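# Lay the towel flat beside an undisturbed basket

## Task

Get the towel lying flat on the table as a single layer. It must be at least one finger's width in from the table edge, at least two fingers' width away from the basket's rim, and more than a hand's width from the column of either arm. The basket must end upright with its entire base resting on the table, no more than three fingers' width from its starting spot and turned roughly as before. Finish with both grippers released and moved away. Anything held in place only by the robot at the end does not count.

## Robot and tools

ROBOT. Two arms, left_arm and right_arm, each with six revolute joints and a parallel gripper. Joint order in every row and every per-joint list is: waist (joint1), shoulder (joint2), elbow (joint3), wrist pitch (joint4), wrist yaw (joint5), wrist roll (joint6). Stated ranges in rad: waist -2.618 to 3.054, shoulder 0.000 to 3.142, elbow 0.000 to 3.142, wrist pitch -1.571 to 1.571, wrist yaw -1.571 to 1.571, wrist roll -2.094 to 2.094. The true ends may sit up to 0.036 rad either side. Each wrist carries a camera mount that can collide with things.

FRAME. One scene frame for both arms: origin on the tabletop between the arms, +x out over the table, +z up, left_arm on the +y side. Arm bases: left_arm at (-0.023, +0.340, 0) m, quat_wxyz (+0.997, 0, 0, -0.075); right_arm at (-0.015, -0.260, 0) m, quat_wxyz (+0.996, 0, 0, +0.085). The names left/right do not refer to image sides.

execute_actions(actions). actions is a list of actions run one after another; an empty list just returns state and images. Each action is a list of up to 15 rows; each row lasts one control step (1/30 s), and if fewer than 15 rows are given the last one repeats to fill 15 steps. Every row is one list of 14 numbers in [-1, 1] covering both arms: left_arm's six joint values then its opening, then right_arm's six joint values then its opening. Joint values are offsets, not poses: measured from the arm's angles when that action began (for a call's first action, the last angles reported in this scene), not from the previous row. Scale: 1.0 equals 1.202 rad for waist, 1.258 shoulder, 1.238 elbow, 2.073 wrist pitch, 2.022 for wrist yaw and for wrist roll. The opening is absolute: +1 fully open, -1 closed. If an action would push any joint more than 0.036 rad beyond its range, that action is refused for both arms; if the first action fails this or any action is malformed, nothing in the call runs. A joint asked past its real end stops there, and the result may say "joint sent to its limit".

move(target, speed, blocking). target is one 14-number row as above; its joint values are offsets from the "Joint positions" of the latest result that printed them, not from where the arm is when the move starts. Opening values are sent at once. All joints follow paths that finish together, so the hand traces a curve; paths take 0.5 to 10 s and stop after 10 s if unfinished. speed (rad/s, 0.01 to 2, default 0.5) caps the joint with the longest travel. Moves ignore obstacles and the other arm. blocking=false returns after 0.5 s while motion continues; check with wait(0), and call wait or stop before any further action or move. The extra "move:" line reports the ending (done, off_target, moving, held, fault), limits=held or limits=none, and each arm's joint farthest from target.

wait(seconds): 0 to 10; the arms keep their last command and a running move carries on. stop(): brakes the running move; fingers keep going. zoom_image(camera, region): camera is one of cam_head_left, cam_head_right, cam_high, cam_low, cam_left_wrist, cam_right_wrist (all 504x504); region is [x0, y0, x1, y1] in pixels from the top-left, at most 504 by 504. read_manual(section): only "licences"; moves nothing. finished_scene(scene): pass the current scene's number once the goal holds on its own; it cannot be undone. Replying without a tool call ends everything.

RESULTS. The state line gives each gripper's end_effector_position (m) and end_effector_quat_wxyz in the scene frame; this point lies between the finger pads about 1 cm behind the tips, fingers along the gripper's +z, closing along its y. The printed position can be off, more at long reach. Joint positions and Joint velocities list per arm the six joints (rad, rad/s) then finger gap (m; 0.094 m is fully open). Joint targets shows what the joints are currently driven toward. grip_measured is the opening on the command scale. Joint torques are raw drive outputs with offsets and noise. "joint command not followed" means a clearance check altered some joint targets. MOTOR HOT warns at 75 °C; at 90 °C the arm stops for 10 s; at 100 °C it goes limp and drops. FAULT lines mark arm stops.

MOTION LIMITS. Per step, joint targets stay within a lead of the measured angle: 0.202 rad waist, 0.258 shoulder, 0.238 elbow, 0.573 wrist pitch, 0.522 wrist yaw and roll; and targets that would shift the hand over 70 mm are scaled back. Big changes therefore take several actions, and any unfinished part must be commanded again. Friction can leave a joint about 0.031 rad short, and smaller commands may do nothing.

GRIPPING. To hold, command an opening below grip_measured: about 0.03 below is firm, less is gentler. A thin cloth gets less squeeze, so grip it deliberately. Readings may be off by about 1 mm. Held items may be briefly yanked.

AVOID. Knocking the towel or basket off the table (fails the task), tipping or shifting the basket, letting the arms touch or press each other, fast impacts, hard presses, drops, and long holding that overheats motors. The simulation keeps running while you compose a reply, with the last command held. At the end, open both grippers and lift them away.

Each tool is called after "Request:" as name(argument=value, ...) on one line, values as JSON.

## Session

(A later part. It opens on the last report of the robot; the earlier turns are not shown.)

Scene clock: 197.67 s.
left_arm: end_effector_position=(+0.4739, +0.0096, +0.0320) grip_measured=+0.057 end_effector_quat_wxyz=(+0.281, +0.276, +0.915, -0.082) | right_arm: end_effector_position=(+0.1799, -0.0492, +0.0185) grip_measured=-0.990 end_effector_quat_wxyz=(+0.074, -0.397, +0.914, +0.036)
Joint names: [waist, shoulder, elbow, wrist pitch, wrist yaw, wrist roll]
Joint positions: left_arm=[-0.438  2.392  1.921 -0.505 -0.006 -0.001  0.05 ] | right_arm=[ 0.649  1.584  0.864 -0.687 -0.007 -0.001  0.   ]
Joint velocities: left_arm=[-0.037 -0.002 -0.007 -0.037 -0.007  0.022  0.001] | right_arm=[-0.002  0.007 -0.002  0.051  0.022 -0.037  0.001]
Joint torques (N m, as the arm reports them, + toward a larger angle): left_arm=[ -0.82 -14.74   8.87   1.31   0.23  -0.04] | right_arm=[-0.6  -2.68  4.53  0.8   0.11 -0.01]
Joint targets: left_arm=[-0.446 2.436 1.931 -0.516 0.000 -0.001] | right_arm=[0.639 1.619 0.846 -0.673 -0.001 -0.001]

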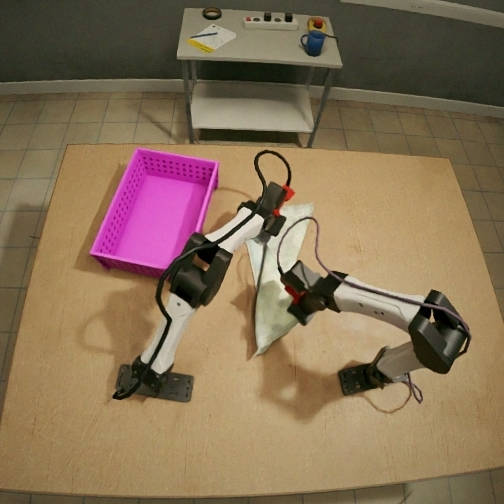

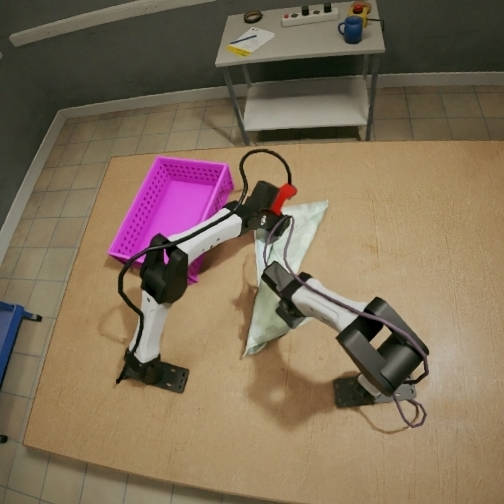

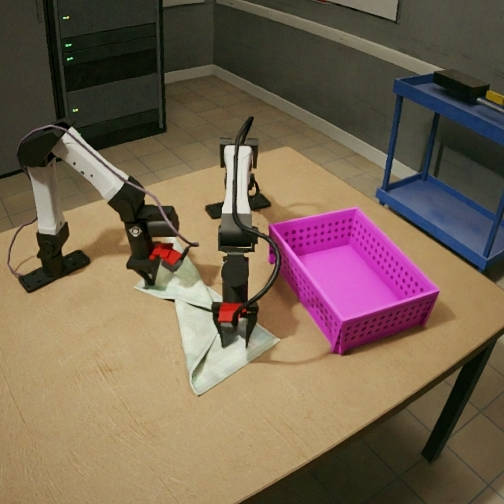

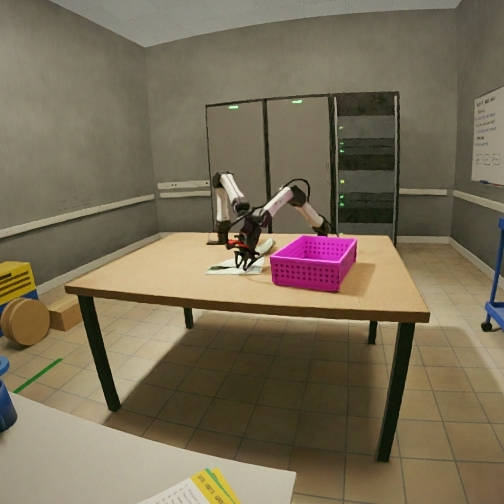

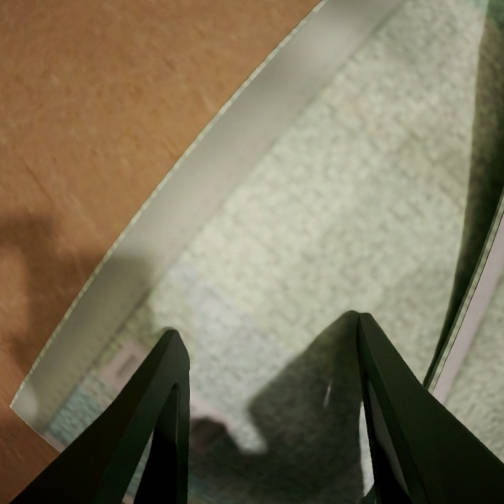

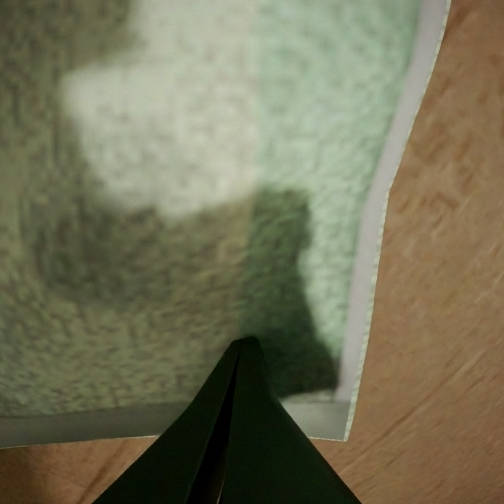

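Request:
execute_actions(actions=[[[-0.0067,0.035,0.008,-0.005,0.003,0,0.06,-0.006,0.021,-0.021,0.0066,0,0,-1],[-0.0067,0.035,0.008,-0.005,0.003,0,0.06,-0.0036,0.0146,-0.0277,0.0064,0,0,-1],[-0.0067,0.035,0.008,-0.005,0.003,0,0.06,-0.0013,0.008,-0.0343,0.0062,0,0,-1],[-0.0067,0.035,0.008,-0.005,0.003,0,0.06,0.001,0.0014,-0.0408,0.006,0,0,-1],[-0.0067,0.035,0.008,-0.005,0.003,0,0.06,0.0033,-0.0052,-0.0474,0.0058,0,0,-1],[-0.0067,0.035,0.008,-0.005,0.003,0,0.06,0.0057,-0.0118,-0.054,0.0056,0,0,-1],[-0.0067,0.035,0.008,-0.005,0.003,0,0.06,0.008,-0.0184,-0.0606,0.0054,0,0,-1],[-0.0067,0.035,0.008,-0.005,0.003,0,0.06,0.0103,-0.0249,-0.0672,0.0053,0,0,-1],[-0.0067,0.035,0.008,-0.005,0.003,0,0.06,0.0126,-0.0315,-0.0738,0.0051,0,0,-1],[-0.0067,0.035,0.008,-0.005,0.003,0,0.06,0.015,-0.0381,-0.0804,0.0049,0,0,-1],[-0.0067,0.035,0.008,-0.005,0.003,0,0.06,0.0173,-0.0447,-0.087,0.0047,0,0,-1],[-0.0067,0.035,0.008,-0.005,0.003,0,0.06,0.0196,-0.0513,-0.0935,0.0045,0,0,-1],[-0.0067,0.035,0.008,-0.005,0.003,0,0.06,0.0219,-0.0579,-0.1001,0.0043,0,0,-1],[-0.0067,0.035,0.008,-0.005,0.003,0,0.06,0.0243,-0.0645,-0.1067,0.0041,0,0,-1],[-0.0067,0.035,0.008,-0.005,0.003,0,0.06,0.0266,-0.0711,-0.1133,0.0039,0,0,-1]]])

Request:
wait(seconds=0.3)

Scene clock: 202.20 s.
left_arm: end_effector_position=(+0.4739, +0.0096, +0.0320) grip_measured=+0.057 end_effector_quat_wxyz=(+0.281, +0.276, +0.915, -0.082) | right_arm: end_effector_position=(+0.1678, -0.0560, +0.0180) grip_measured=-0.990 end_effector_quat_wxyz=(+0.089, -0.404, +0.909, +0.043)
Joint names: [waist, shoulder, elbow, wrist pitch, wrist yaw, wrist roll]
Joint positions: left_arm=[-0.438  2.392  1.921 -0.505 -0.006 -0.001  0.05 ] | right_arm=[ 0.664  1.504  0.778 -0.645 -0.007 -0.001  0.   ]
Joint velocities: left_arm=[-0.012  0.017 -0.007  0.007 -0.007  0.007 -0.002] | right_arm=[ 0.09  -0.252 -0.232  0.051  0.007 -0.007 -0.001]
Joint torques (N m, as the arm reports them, + toward a larger angle): left_arm=[ -0.77 -14.67   8.89   1.3    0.2   -0.03] | right_arm=[ 1.16 -4.19  2.99  0.44  0.04 -0.01]
Joint targets: left_arm=[-0.446 2.436 1.931 -0.515 0.000 -0.001] | right_arm=[0.681 1.494 0.723 -0.679 -0.008 -0.001]

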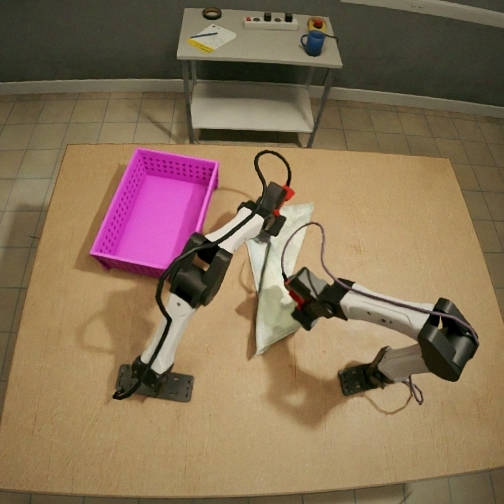

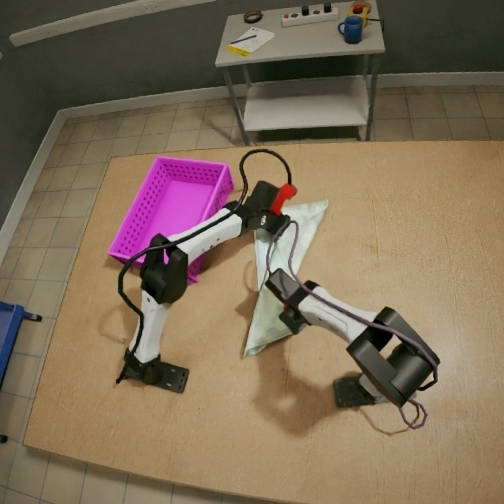

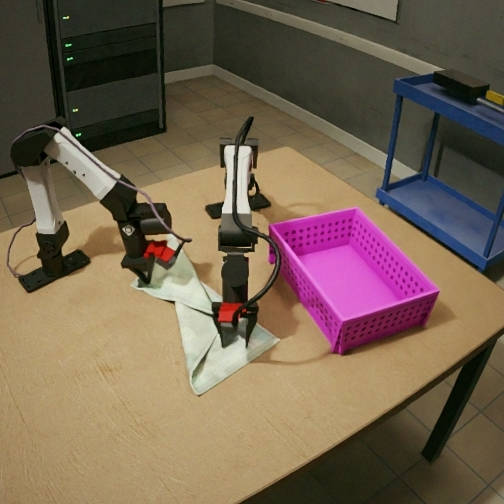

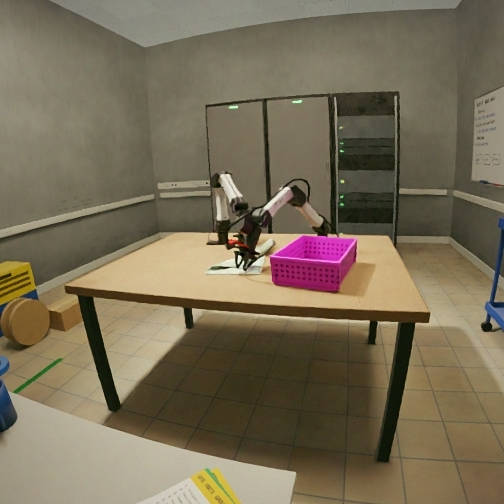

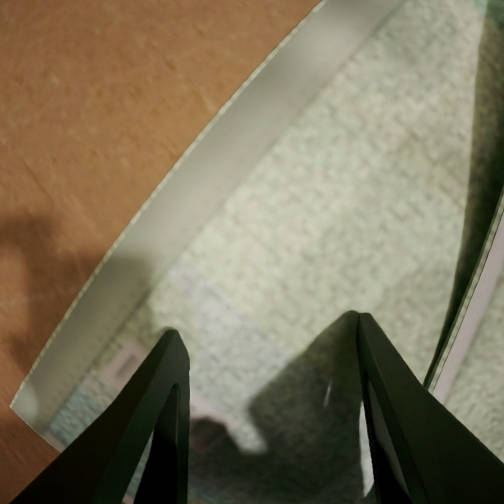

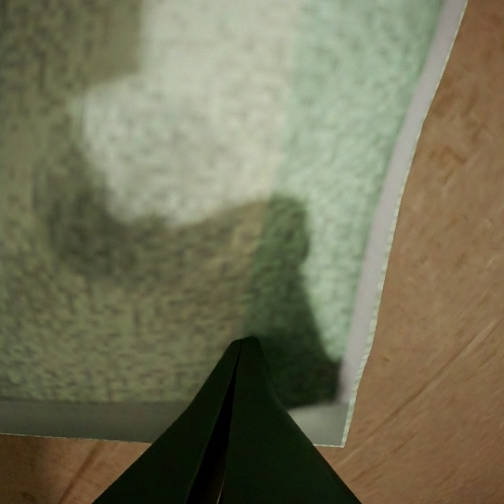

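Scene clock: 202.50 s.
left_arm: end_effector_position=(+0.4739, +0.0096, +0.0320) grip_measured=+0.057 end_effector_quat_wxyz=(+0.281, +0.276, +0.915, -0.082) | right_arm: end_effector_position=(+0.1647, -0.0574, +0.0180) grip_measured=-0.990 end_effector_quat_wxyz=(+0.090, -0.406, +0.908, +0.044)
Joint names: [waist, shoulder, elbow, wrist pitch, wrist yaw, wrist roll]
Joint positions: left_arm=[-0.438  2.392  1.921 -0.505 -0.006 -0.001  0.05 ] | right_arm=[ 0.669  1.491  0.765 -0.645 -0.007 -0.001  0.   ]
Joint velocities: left_arm=[-0.017 -0.007  0.007 -0.022  0.007  0.007  0.001] | right_arm=[-0.012 -0.007 -0.012  0.022  0.037 -0.022 -0.   ]
Joint torques (N m, as the arm reports them, + toward a larger angle): left_arm=[ -0.87 -14.67   8.92   1.32   0.2   -0.02] | right_arm=[ 1.06 -4.13  2.86  0.47  0.04 -0.01]
Joint targets: left_arm=[-0.446 2.436 1.931 -0.515 0.000 -0.001] | right_arm=[0.681 1.494 0.724 -0.679 -0.008 -0.001]
wait: 0.30 s; at rest by 0.27 s

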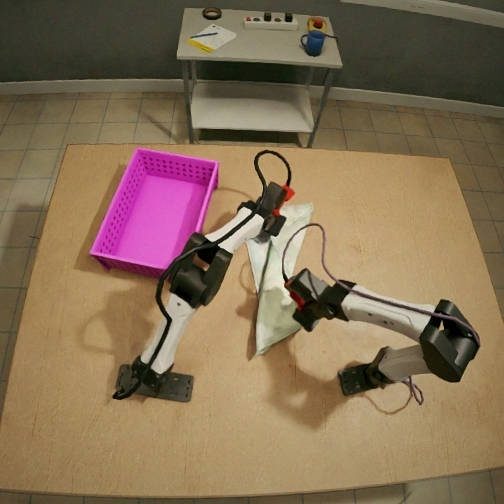

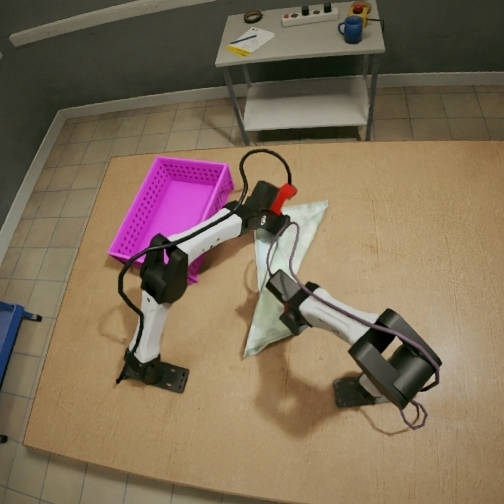

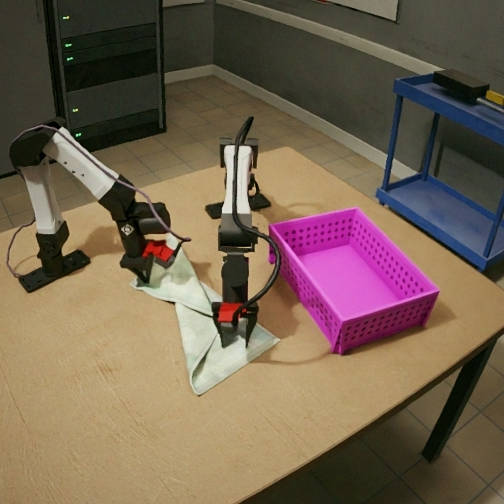

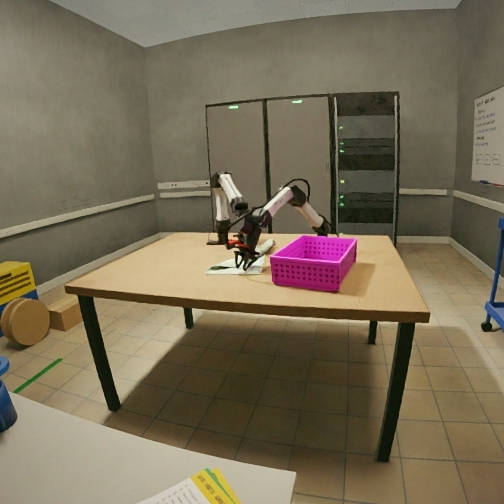

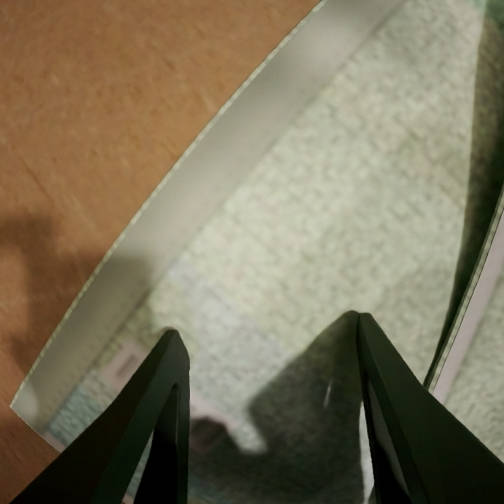

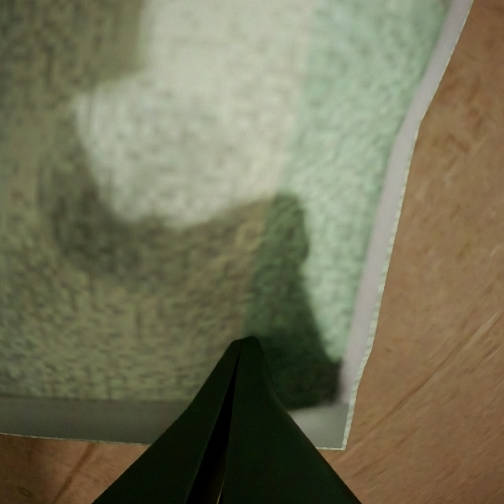

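Request:
execute_actions(actions=[[[-0.0067,0.035,0.008,-0.005,0.003,0,0.06,0.0127,-0.0084,-0.0416,-0.0179,0,0,-1],[-0.0067,0.035,0.008,-0.005,0.003,0,0.06,0.0154,-0.0191,-0.0501,-0.0194,0,0,-1],[-0.0067,0.035,0.008,-0.005,0.003,0,0.06,0.0181,-0.0299,-0.0586,-0.0208,0,0,-1],[-0.0067,0.035,0.008,-0.005,0.003,0,0.06,0.0209,-0.0406,-0.0671,-0.0223,0,0,-1],[-0.0067,0.035,0.008,-0.005,0.003,0,0.06,0.0236,-0.0514,-0.0756,-0.0238,0,0,-1],[-0.0067,0.035,0.008,-0.005,0.003,0,0.06,0.0263,-0.0622,-0.0841,-0.0253,0,0,-1],[-0.0067,0.035,0.008,-0.005,0.003,0,0.06,0.029,-0.0729,-0.0926,-0.0268,0,0,-1],[-0.0067,0.035,0.008,-0.005,0.003,0,0.06,0.0317,-0.0837,-0.1012,-0.0282,0,0,-1],[-0.0067,0.035,0.008,-0.005,0.003,0,0.06,0.0344,-0.0944,-0.1097,-0.0297,0,0,-1],[-0.0067,0.035,0.008,-0.005,0.003,0,0.06,0.0371,-0.1052,-0.1182,-0.0312,0,0,-1],[-0.0067,0.035,0.008,-0.005,0.003,0,0.06,0.0398,-0.116,-0.1267,-0.0327,0,0,-1],[-0.0067,0.035,0.008,-0.005,0.003,0,0.06,0.0426,-0.1267,-0.1352,-0.0342,0,0,-1],[-0.0067,0.035,0.008,-0.005,0.003,0,0.06,0.0453,-0.1375,-0.1437,-0.0356,0,0,-1],[-0.0067,0.035,0.008,-0.005,0.003,0,0.06,0.048,-0.1482,-0.1522,-0.0371,0,0,-1],[-0.0067,0.035,0.008,-0.005,0.003,0,0.06,0.0507,-0.159,-0.1607,-0.0386,0,0,-1]]])

Request:
wait(seconds=0.4)

Scene clock: 204.93 s.
left_arm: end_effector_position=(+0.4739, +0.0096, +0.0320) grip_measured=+0.057 end_effector_quat_wxyz=(+0.281, +0.276, +0.915, -0.082) | right_arm: end_effector_position=(+0.1314, -0.0790, +0.0180) grip_measured=-0.990 end_effector_quat_wxyz=(+0.097, -0.426, +0.898, +0.049)
Joint names: [waist, shoulder, elbow, wrist pitch, wrist yaw, wrist roll]
Joint positions: left_arm=[-0.438  2.392  1.921 -0.505 -0.006 -0.001  0.05 ] | right_arm=[ 0.714  1.315  0.619 -0.658 -0.007 -0.001  0.   ]
Joint velocities: left_arm=[-0.017  0.012  0.002  0.022 -0.022  0.007 -0.   ] | right_arm=[ 0.071 -0.403 -0.31  -0.037 -0.007 -0.066 -0.   ]
Joint torques (N m, as the arm reports them, + toward a larger angle): left_arm=[ -0.77 -14.61   8.92   1.31   0.19  -0.01] | right_arm=[ 0.99 -3.05  3.4   0.28  0.02 -0.01]
Joint targets: left_arm=[-0.446 2.436 1.931 -0.515 0.000 -0.001] | right_arm=[0.730 1.290 0.566 -0.725 -0.007 -0.001]

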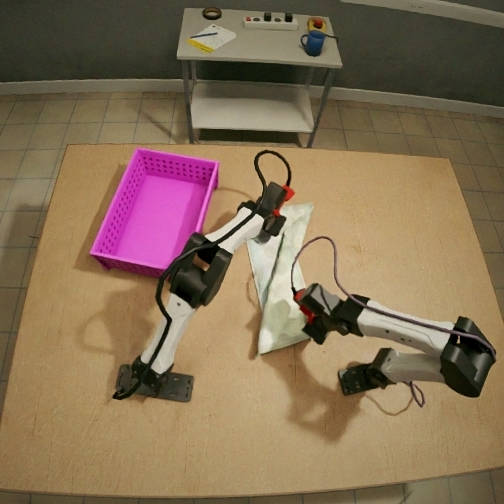

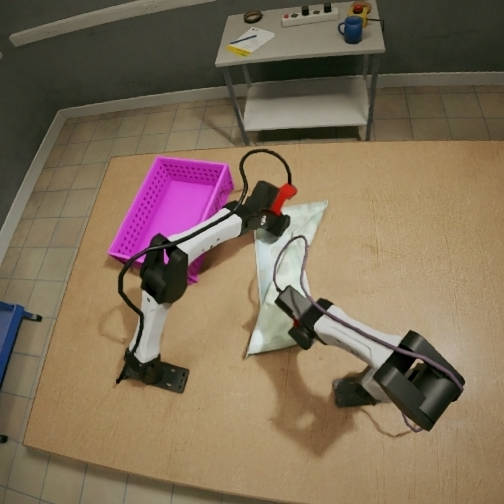

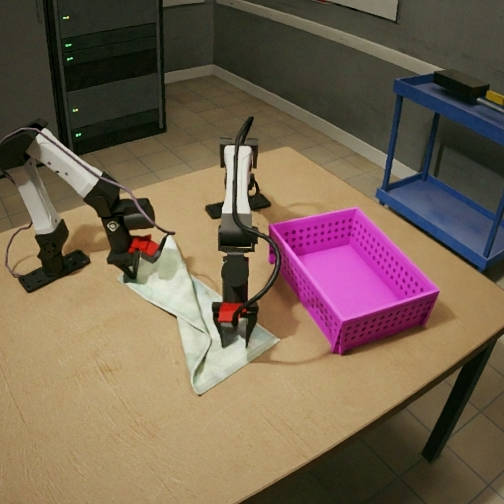

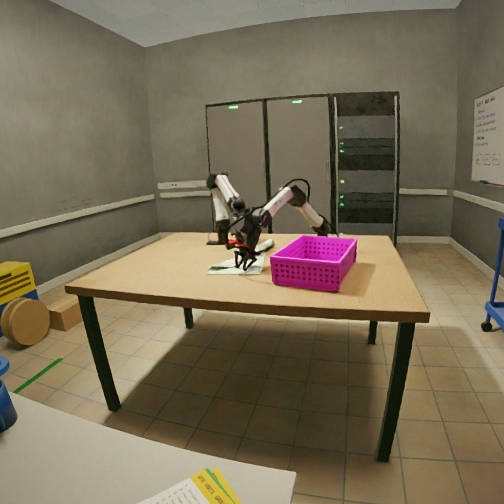

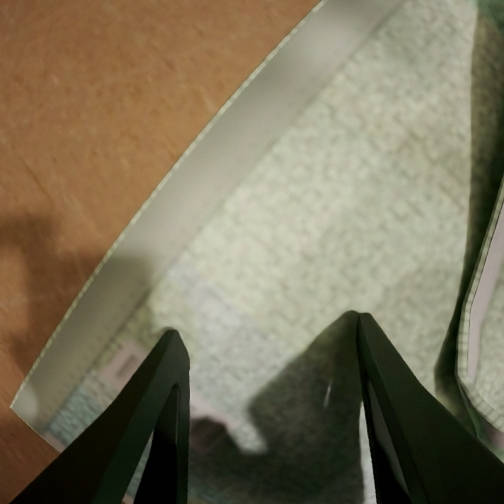

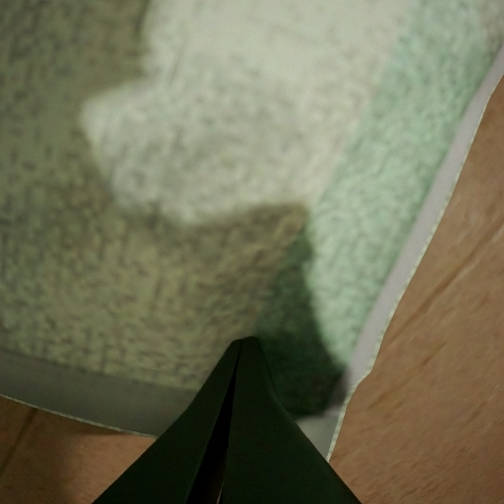

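Scene clock: 205.33 s.
left_arm: end_effector_position=(+0.4739, +0.0096, +0.0320) grip_measured=+0.057 end_effector_quat_wxyz=(+0.281, +0.276, +0.915, -0.082) | right_arm: end_effector_position=(+0.1269, -0.0826, +0.0178) grip_measured=-0.990 end_effector_quat_wxyz=(+0.096, -0.428, +0.897, +0.049)
Joint names: [waist, shoulder, elbow, wrist pitch, wrist yaw, wrist roll]
Joint positions: left_arm=[-0.438  2.392  1.921 -0.505 -0.006 -0.001  0.05 ] | right_arm=[ 0.719  1.292  0.604 -0.667 -0.007 -0.001  0.   ]
Joint velocities: left_arm=[ 0.022 -0.002  0.012  0.007  0.037 -0.022  0.001] | right_arm=[ 0.002 -0.012  0.007 -0.066  0.037  0.037  0.001]
Joint torques (N m, as the arm reports them, + toward a larger angle): left_arm=[ -0.81 -14.65   8.83   1.33   0.19  -0.02] | right_arm=[ 1.04 -2.94  3.24  0.3   0.04 -0.01]
Joint targets: left_arm=[-0.446 2.436 1.931 -0.515 0.000 -0.001] | right_arm=[0.730 1.291 0.566 -0.725 -0.007 -0.001]
wait: 0.40 s; at rest by 0.27 s

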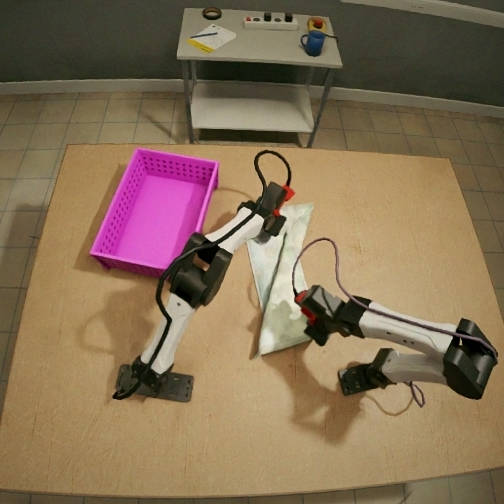

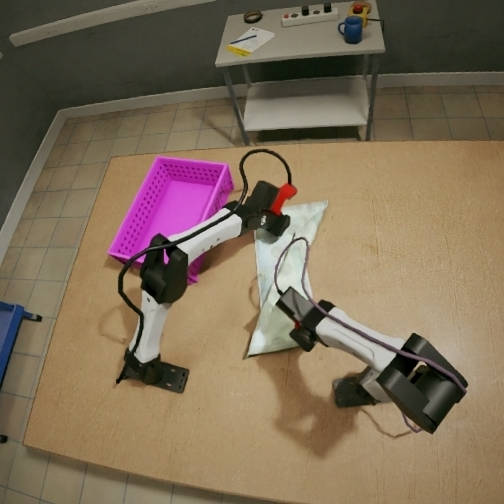

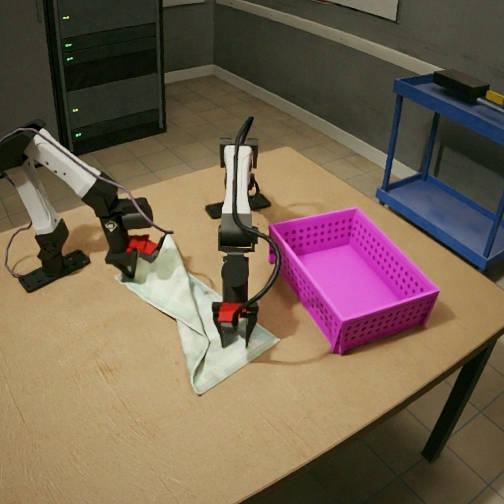

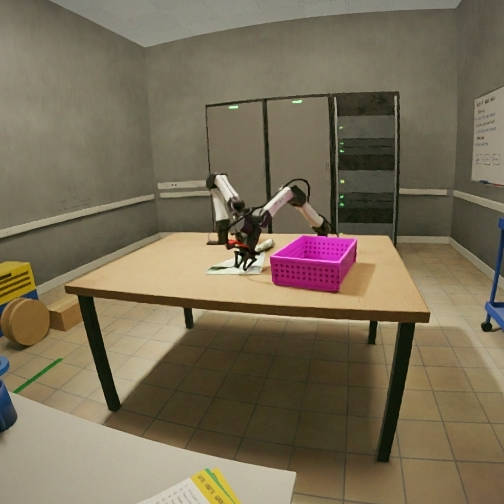

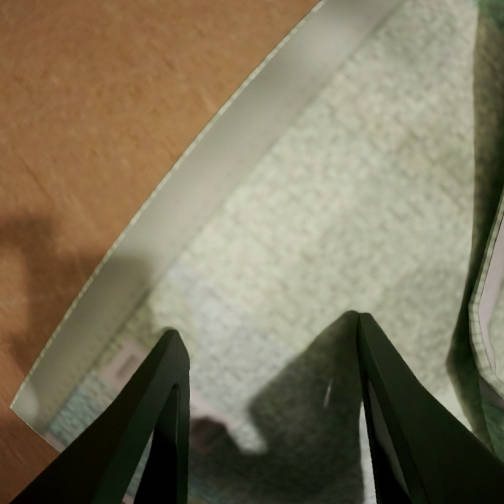

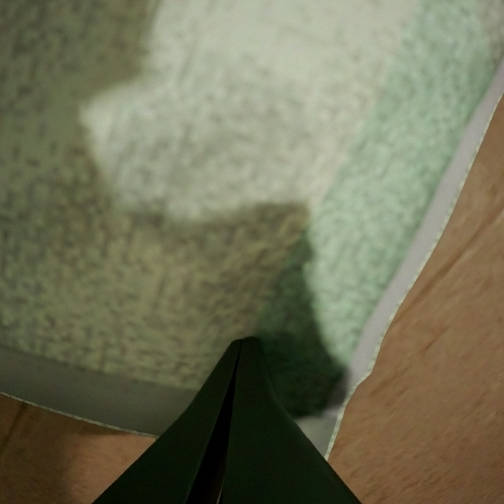

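Request:
execute_actions(actions=[[[-0.0067,0.035,0.008,-0.005,0.003,0,0.06,0.0149,-0.0105,-0.0365,-0.0304,0,0,-1],[-0.0067,0.035,0.008,-0.005,0.003,0,0.06,0.0206,-0.0202,-0.0424,-0.0328,0,0,-1],[-0.0067,0.035,0.008,-0.005,0.003,0,0.06,0.0263,-0.0299,-0.0482,-0.0352,0,0,-1],[-0.0067,0.035,0.008,-0.005,0.003,0,0.06,0.032,-0.0396,-0.0541,-0.0376,0,0,-1],[-0.0067,0.035,0.008,-0.005,0.003,0,0.06,0.0377,-0.0493,-0.0599,-0.04,0,0,-1],[-0.0067,0.035,0.008,-0.005,0.003,0,0.06,0.0434,-0.059,-0.0657,-0.0424,0,0,-1],[-0.0067,0.035,0.008,-0.005,0.003,0,0.06,0.0491,-0.0687,-0.0716,-0.0448,0,0,-1],[-0.0067,0.035,0.008,-0.005,0.003,0,0.06,0.0549,-0.0784,-0.0774,-0.0471,0,0,-1],[-0.0067,0.035,0.008,-0.005,0.003,0,0.06,0.0606,-0.0881,-0.0833,-0.0495,0,0,-1],[-0.0067,0.035,0.008,-0.005,0.003,0,0.06,0.0663,-0.0978,-0.0891,-0.0519,0,0,-1],[-0.0067,0.035,0.008,-0.005,0.003,0,0.06,0.072,-0.1075,-0.0949,-0.0543,0,0,-1],[-0.0067,0.035,0.008,-0.005,0.003,0,0.06,0.0777,-0.1172,-0.1008,-0.0567,0,0,-1],[-0.0067,0.035,0.008,-0.005,0.003,0,0.06,0.0834,-0.1269,-0.1066,-0.0591,0,0,-1],[-0.0067,0.035,0.008,-0.005,0.003,0,0.06,0.0891,-0.1366,-0.1125,-0.0615,0,0,-1],[-0.0067,0.035,0.008,-0.005,0.003,0,0.06,0.0948,-0.1463,-0.1183,-0.0639,0,0,-1]]])

Request:
wait(seconds=0.4)

Scene clock: 208.90 s.
left_arm: end_effector_position=(+0.4740, +0.0095, +0.0320) grip_measured=+0.057 end_effector_quat_wxyz=(+0.282, +0.276, +0.915, -0.082) | right_arm: end_effector_position=(+0.0924, -0.0975, +0.0174) grip_measured=-0.990 end_effector_quat_wxyz=(+0.095, -0.469, +0.877, +0.053)
Joint names: [waist, shoulder, elbow, wrist pitch, wrist yaw, wrist roll]
Joint positions: left_arm=[-0.438  2.392  1.921 -0.504 -0.006 -0.001  0.05 ] | right_arm=[ 0.811  1.132  0.506 -0.726 -0.004 -0.001  0.   ]
Joint velocities: left_arm=[-0.002 -0.007  0.012 -0.007  0.007  0.007  0.   ] | right_arm=[ 0.203 -0.335 -0.198 -0.154 -0.066 -0.007  0.   ]
Joint torques (N m, as the arm reports them, + toward a larger angle): left_arm=[ -0.72 -14.59   9.     1.29   0.19  -0.01] | right_arm=[ 0.89 -1.79  3.45  0.33  0.02  0.  ]
Joint targets: left_arm=[-0.446 2.436 1.931 -0.515 0.000 -0.001] | right_arm=[0.833 1.108 0.457 -0.800 -0.007 -0.001]

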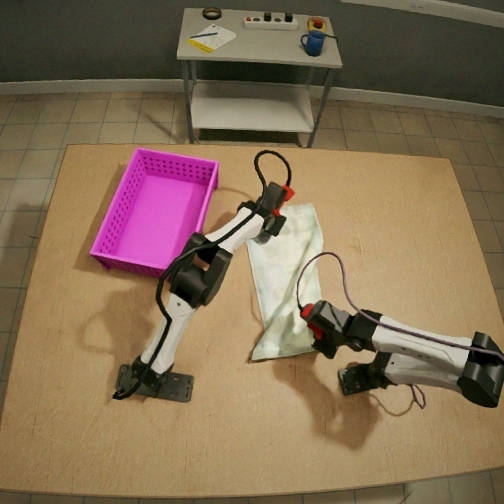

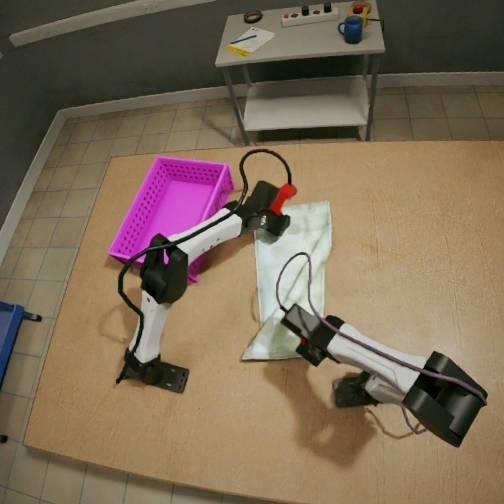

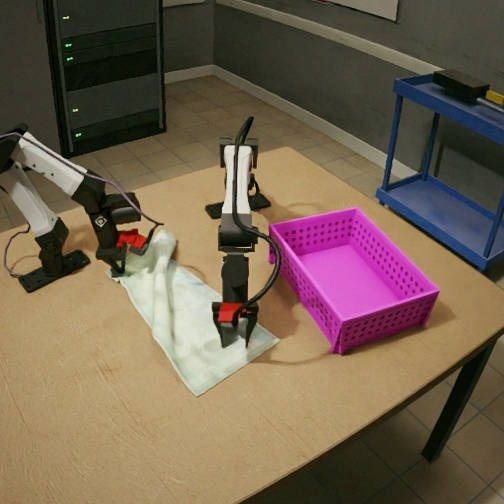

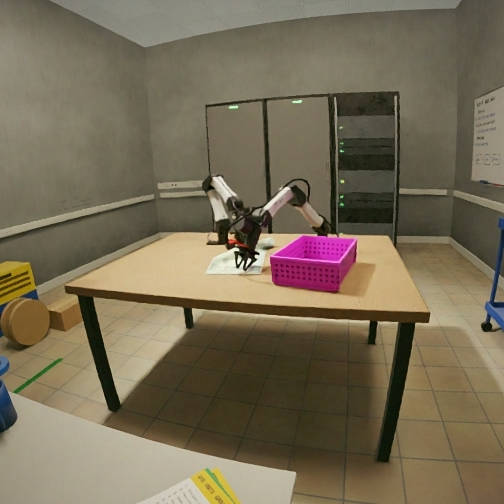

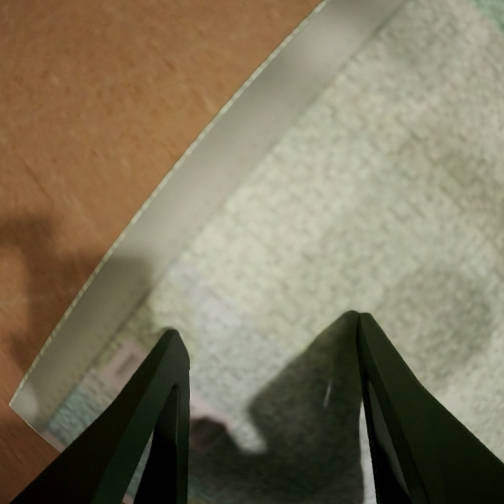

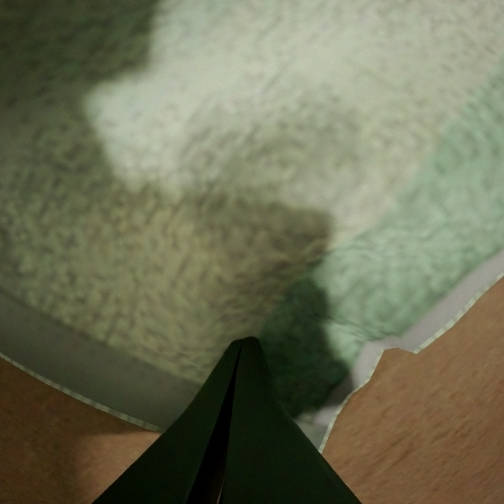

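Scene clock: 209.30 s.
left_arm: end_effector_position=(+0.4740, +0.0095, +0.0320) grip_measured=+0.057 end_effector_quat_wxyz=(+0.282, +0.276, +0.915, -0.082) | right_arm: end_effector_position=(+0.0880, -0.1003, +0.0174) grip_measured=-0.990 end_effector_quat_wxyz=(+0.093, -0.474, +0.874, +0.053)
Joint names: [waist, shoulder, elbow, wrist pitch, wrist yaw, wrist roll]
Joint positions: left_arm=[-0.438  2.392  1.921 -0.504 -0.006 -0.001  0.05 ] | right_arm=[ 0.822  1.112  0.496 -0.74  -0.004 -0.001  0.   ]
Joint velocities: left_arm=[-0.007 -0.017  0.007  0.022 -0.007 -0.007 -0.   ] | right_arm=[-0.012  0.022 -0.007 -0.022  0.022 -0.022  0.   ]
Joint torques (N m, as the arm reports them, + toward a larger angle): left_arm=[ -0.86 -14.69   8.93   1.31   0.17  -0.04] | right_arm=[ 1.03 -1.77  3.35  0.28  0.01 -0.01]
Joint targets: left_arm=[-0.446 2.436 1.931 -0.515 0.000 -0.001] | right_arm=[0.833 1.108 0.457 -0.800 -0.007 -0.001]
wait: 0.40 s; at rest by 0.30 s

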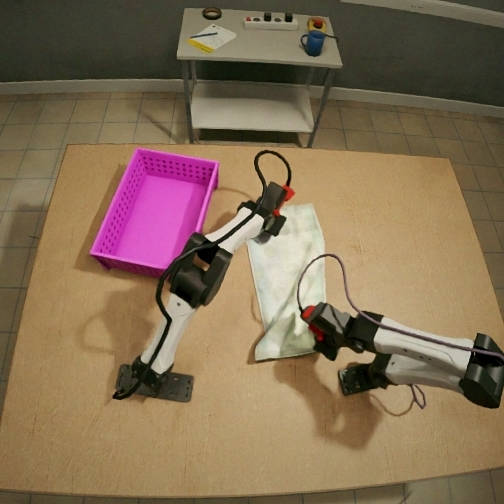

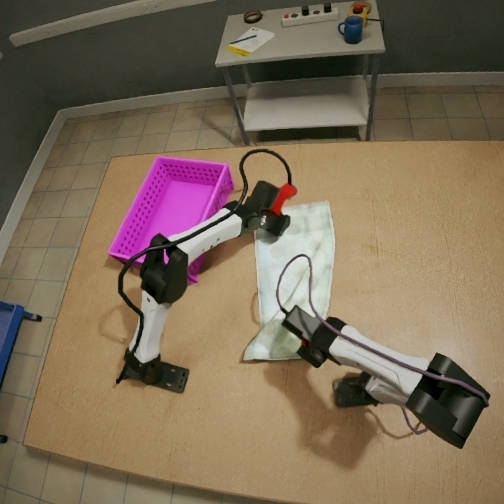

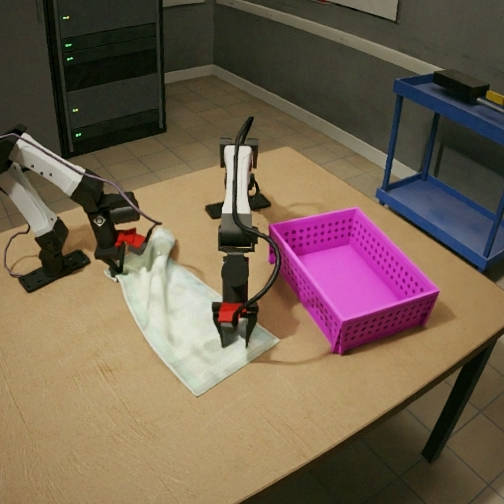

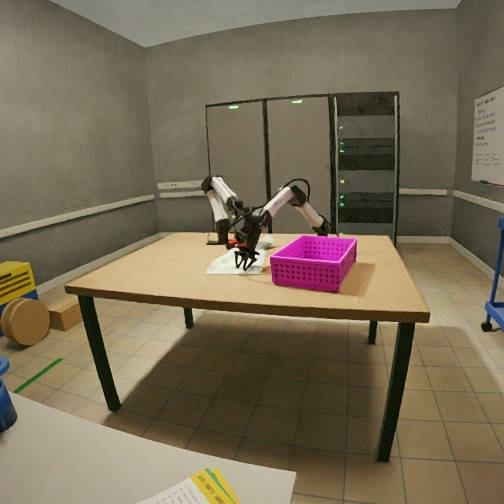

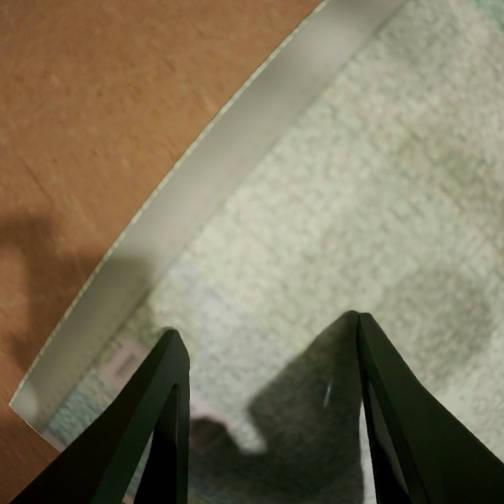

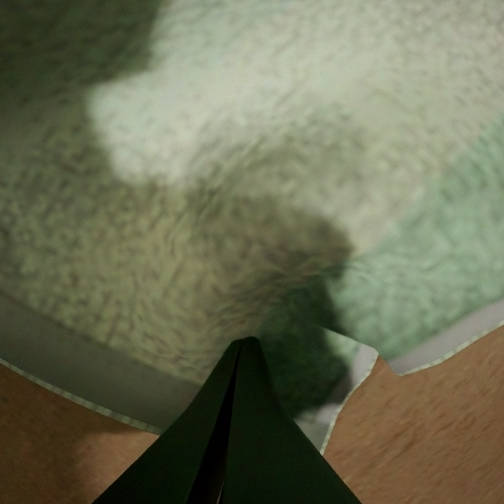

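Request:
zoom_image(camera="cam_head_left", region=[200, 180, 400, 400])

Request:
zoom_image(camera="cam_high", region=[70, 200, 300, 410])

Region (200, 180, 400, 400) of cam_head_left's 504x504 image, scaled by 2.291, with more detail than that image has; it fills the left 458 columns of this view, and the rest is white.

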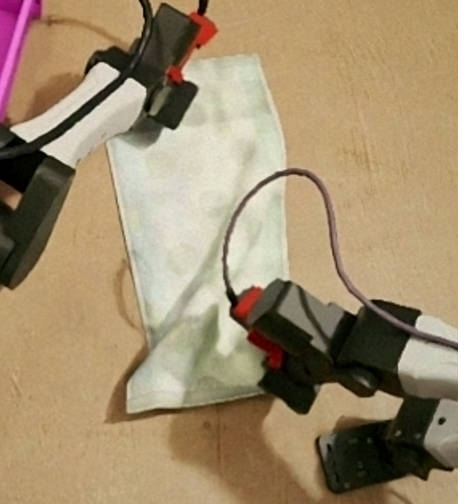

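Region (70, 200, 300, 410) of cam_high's 504x504 image, scaled by 2.191, with more detail than that image has; it fills the top 460 rows of this view, and the rest is white.

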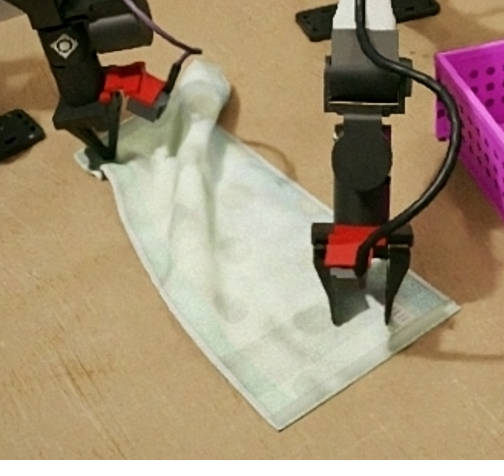

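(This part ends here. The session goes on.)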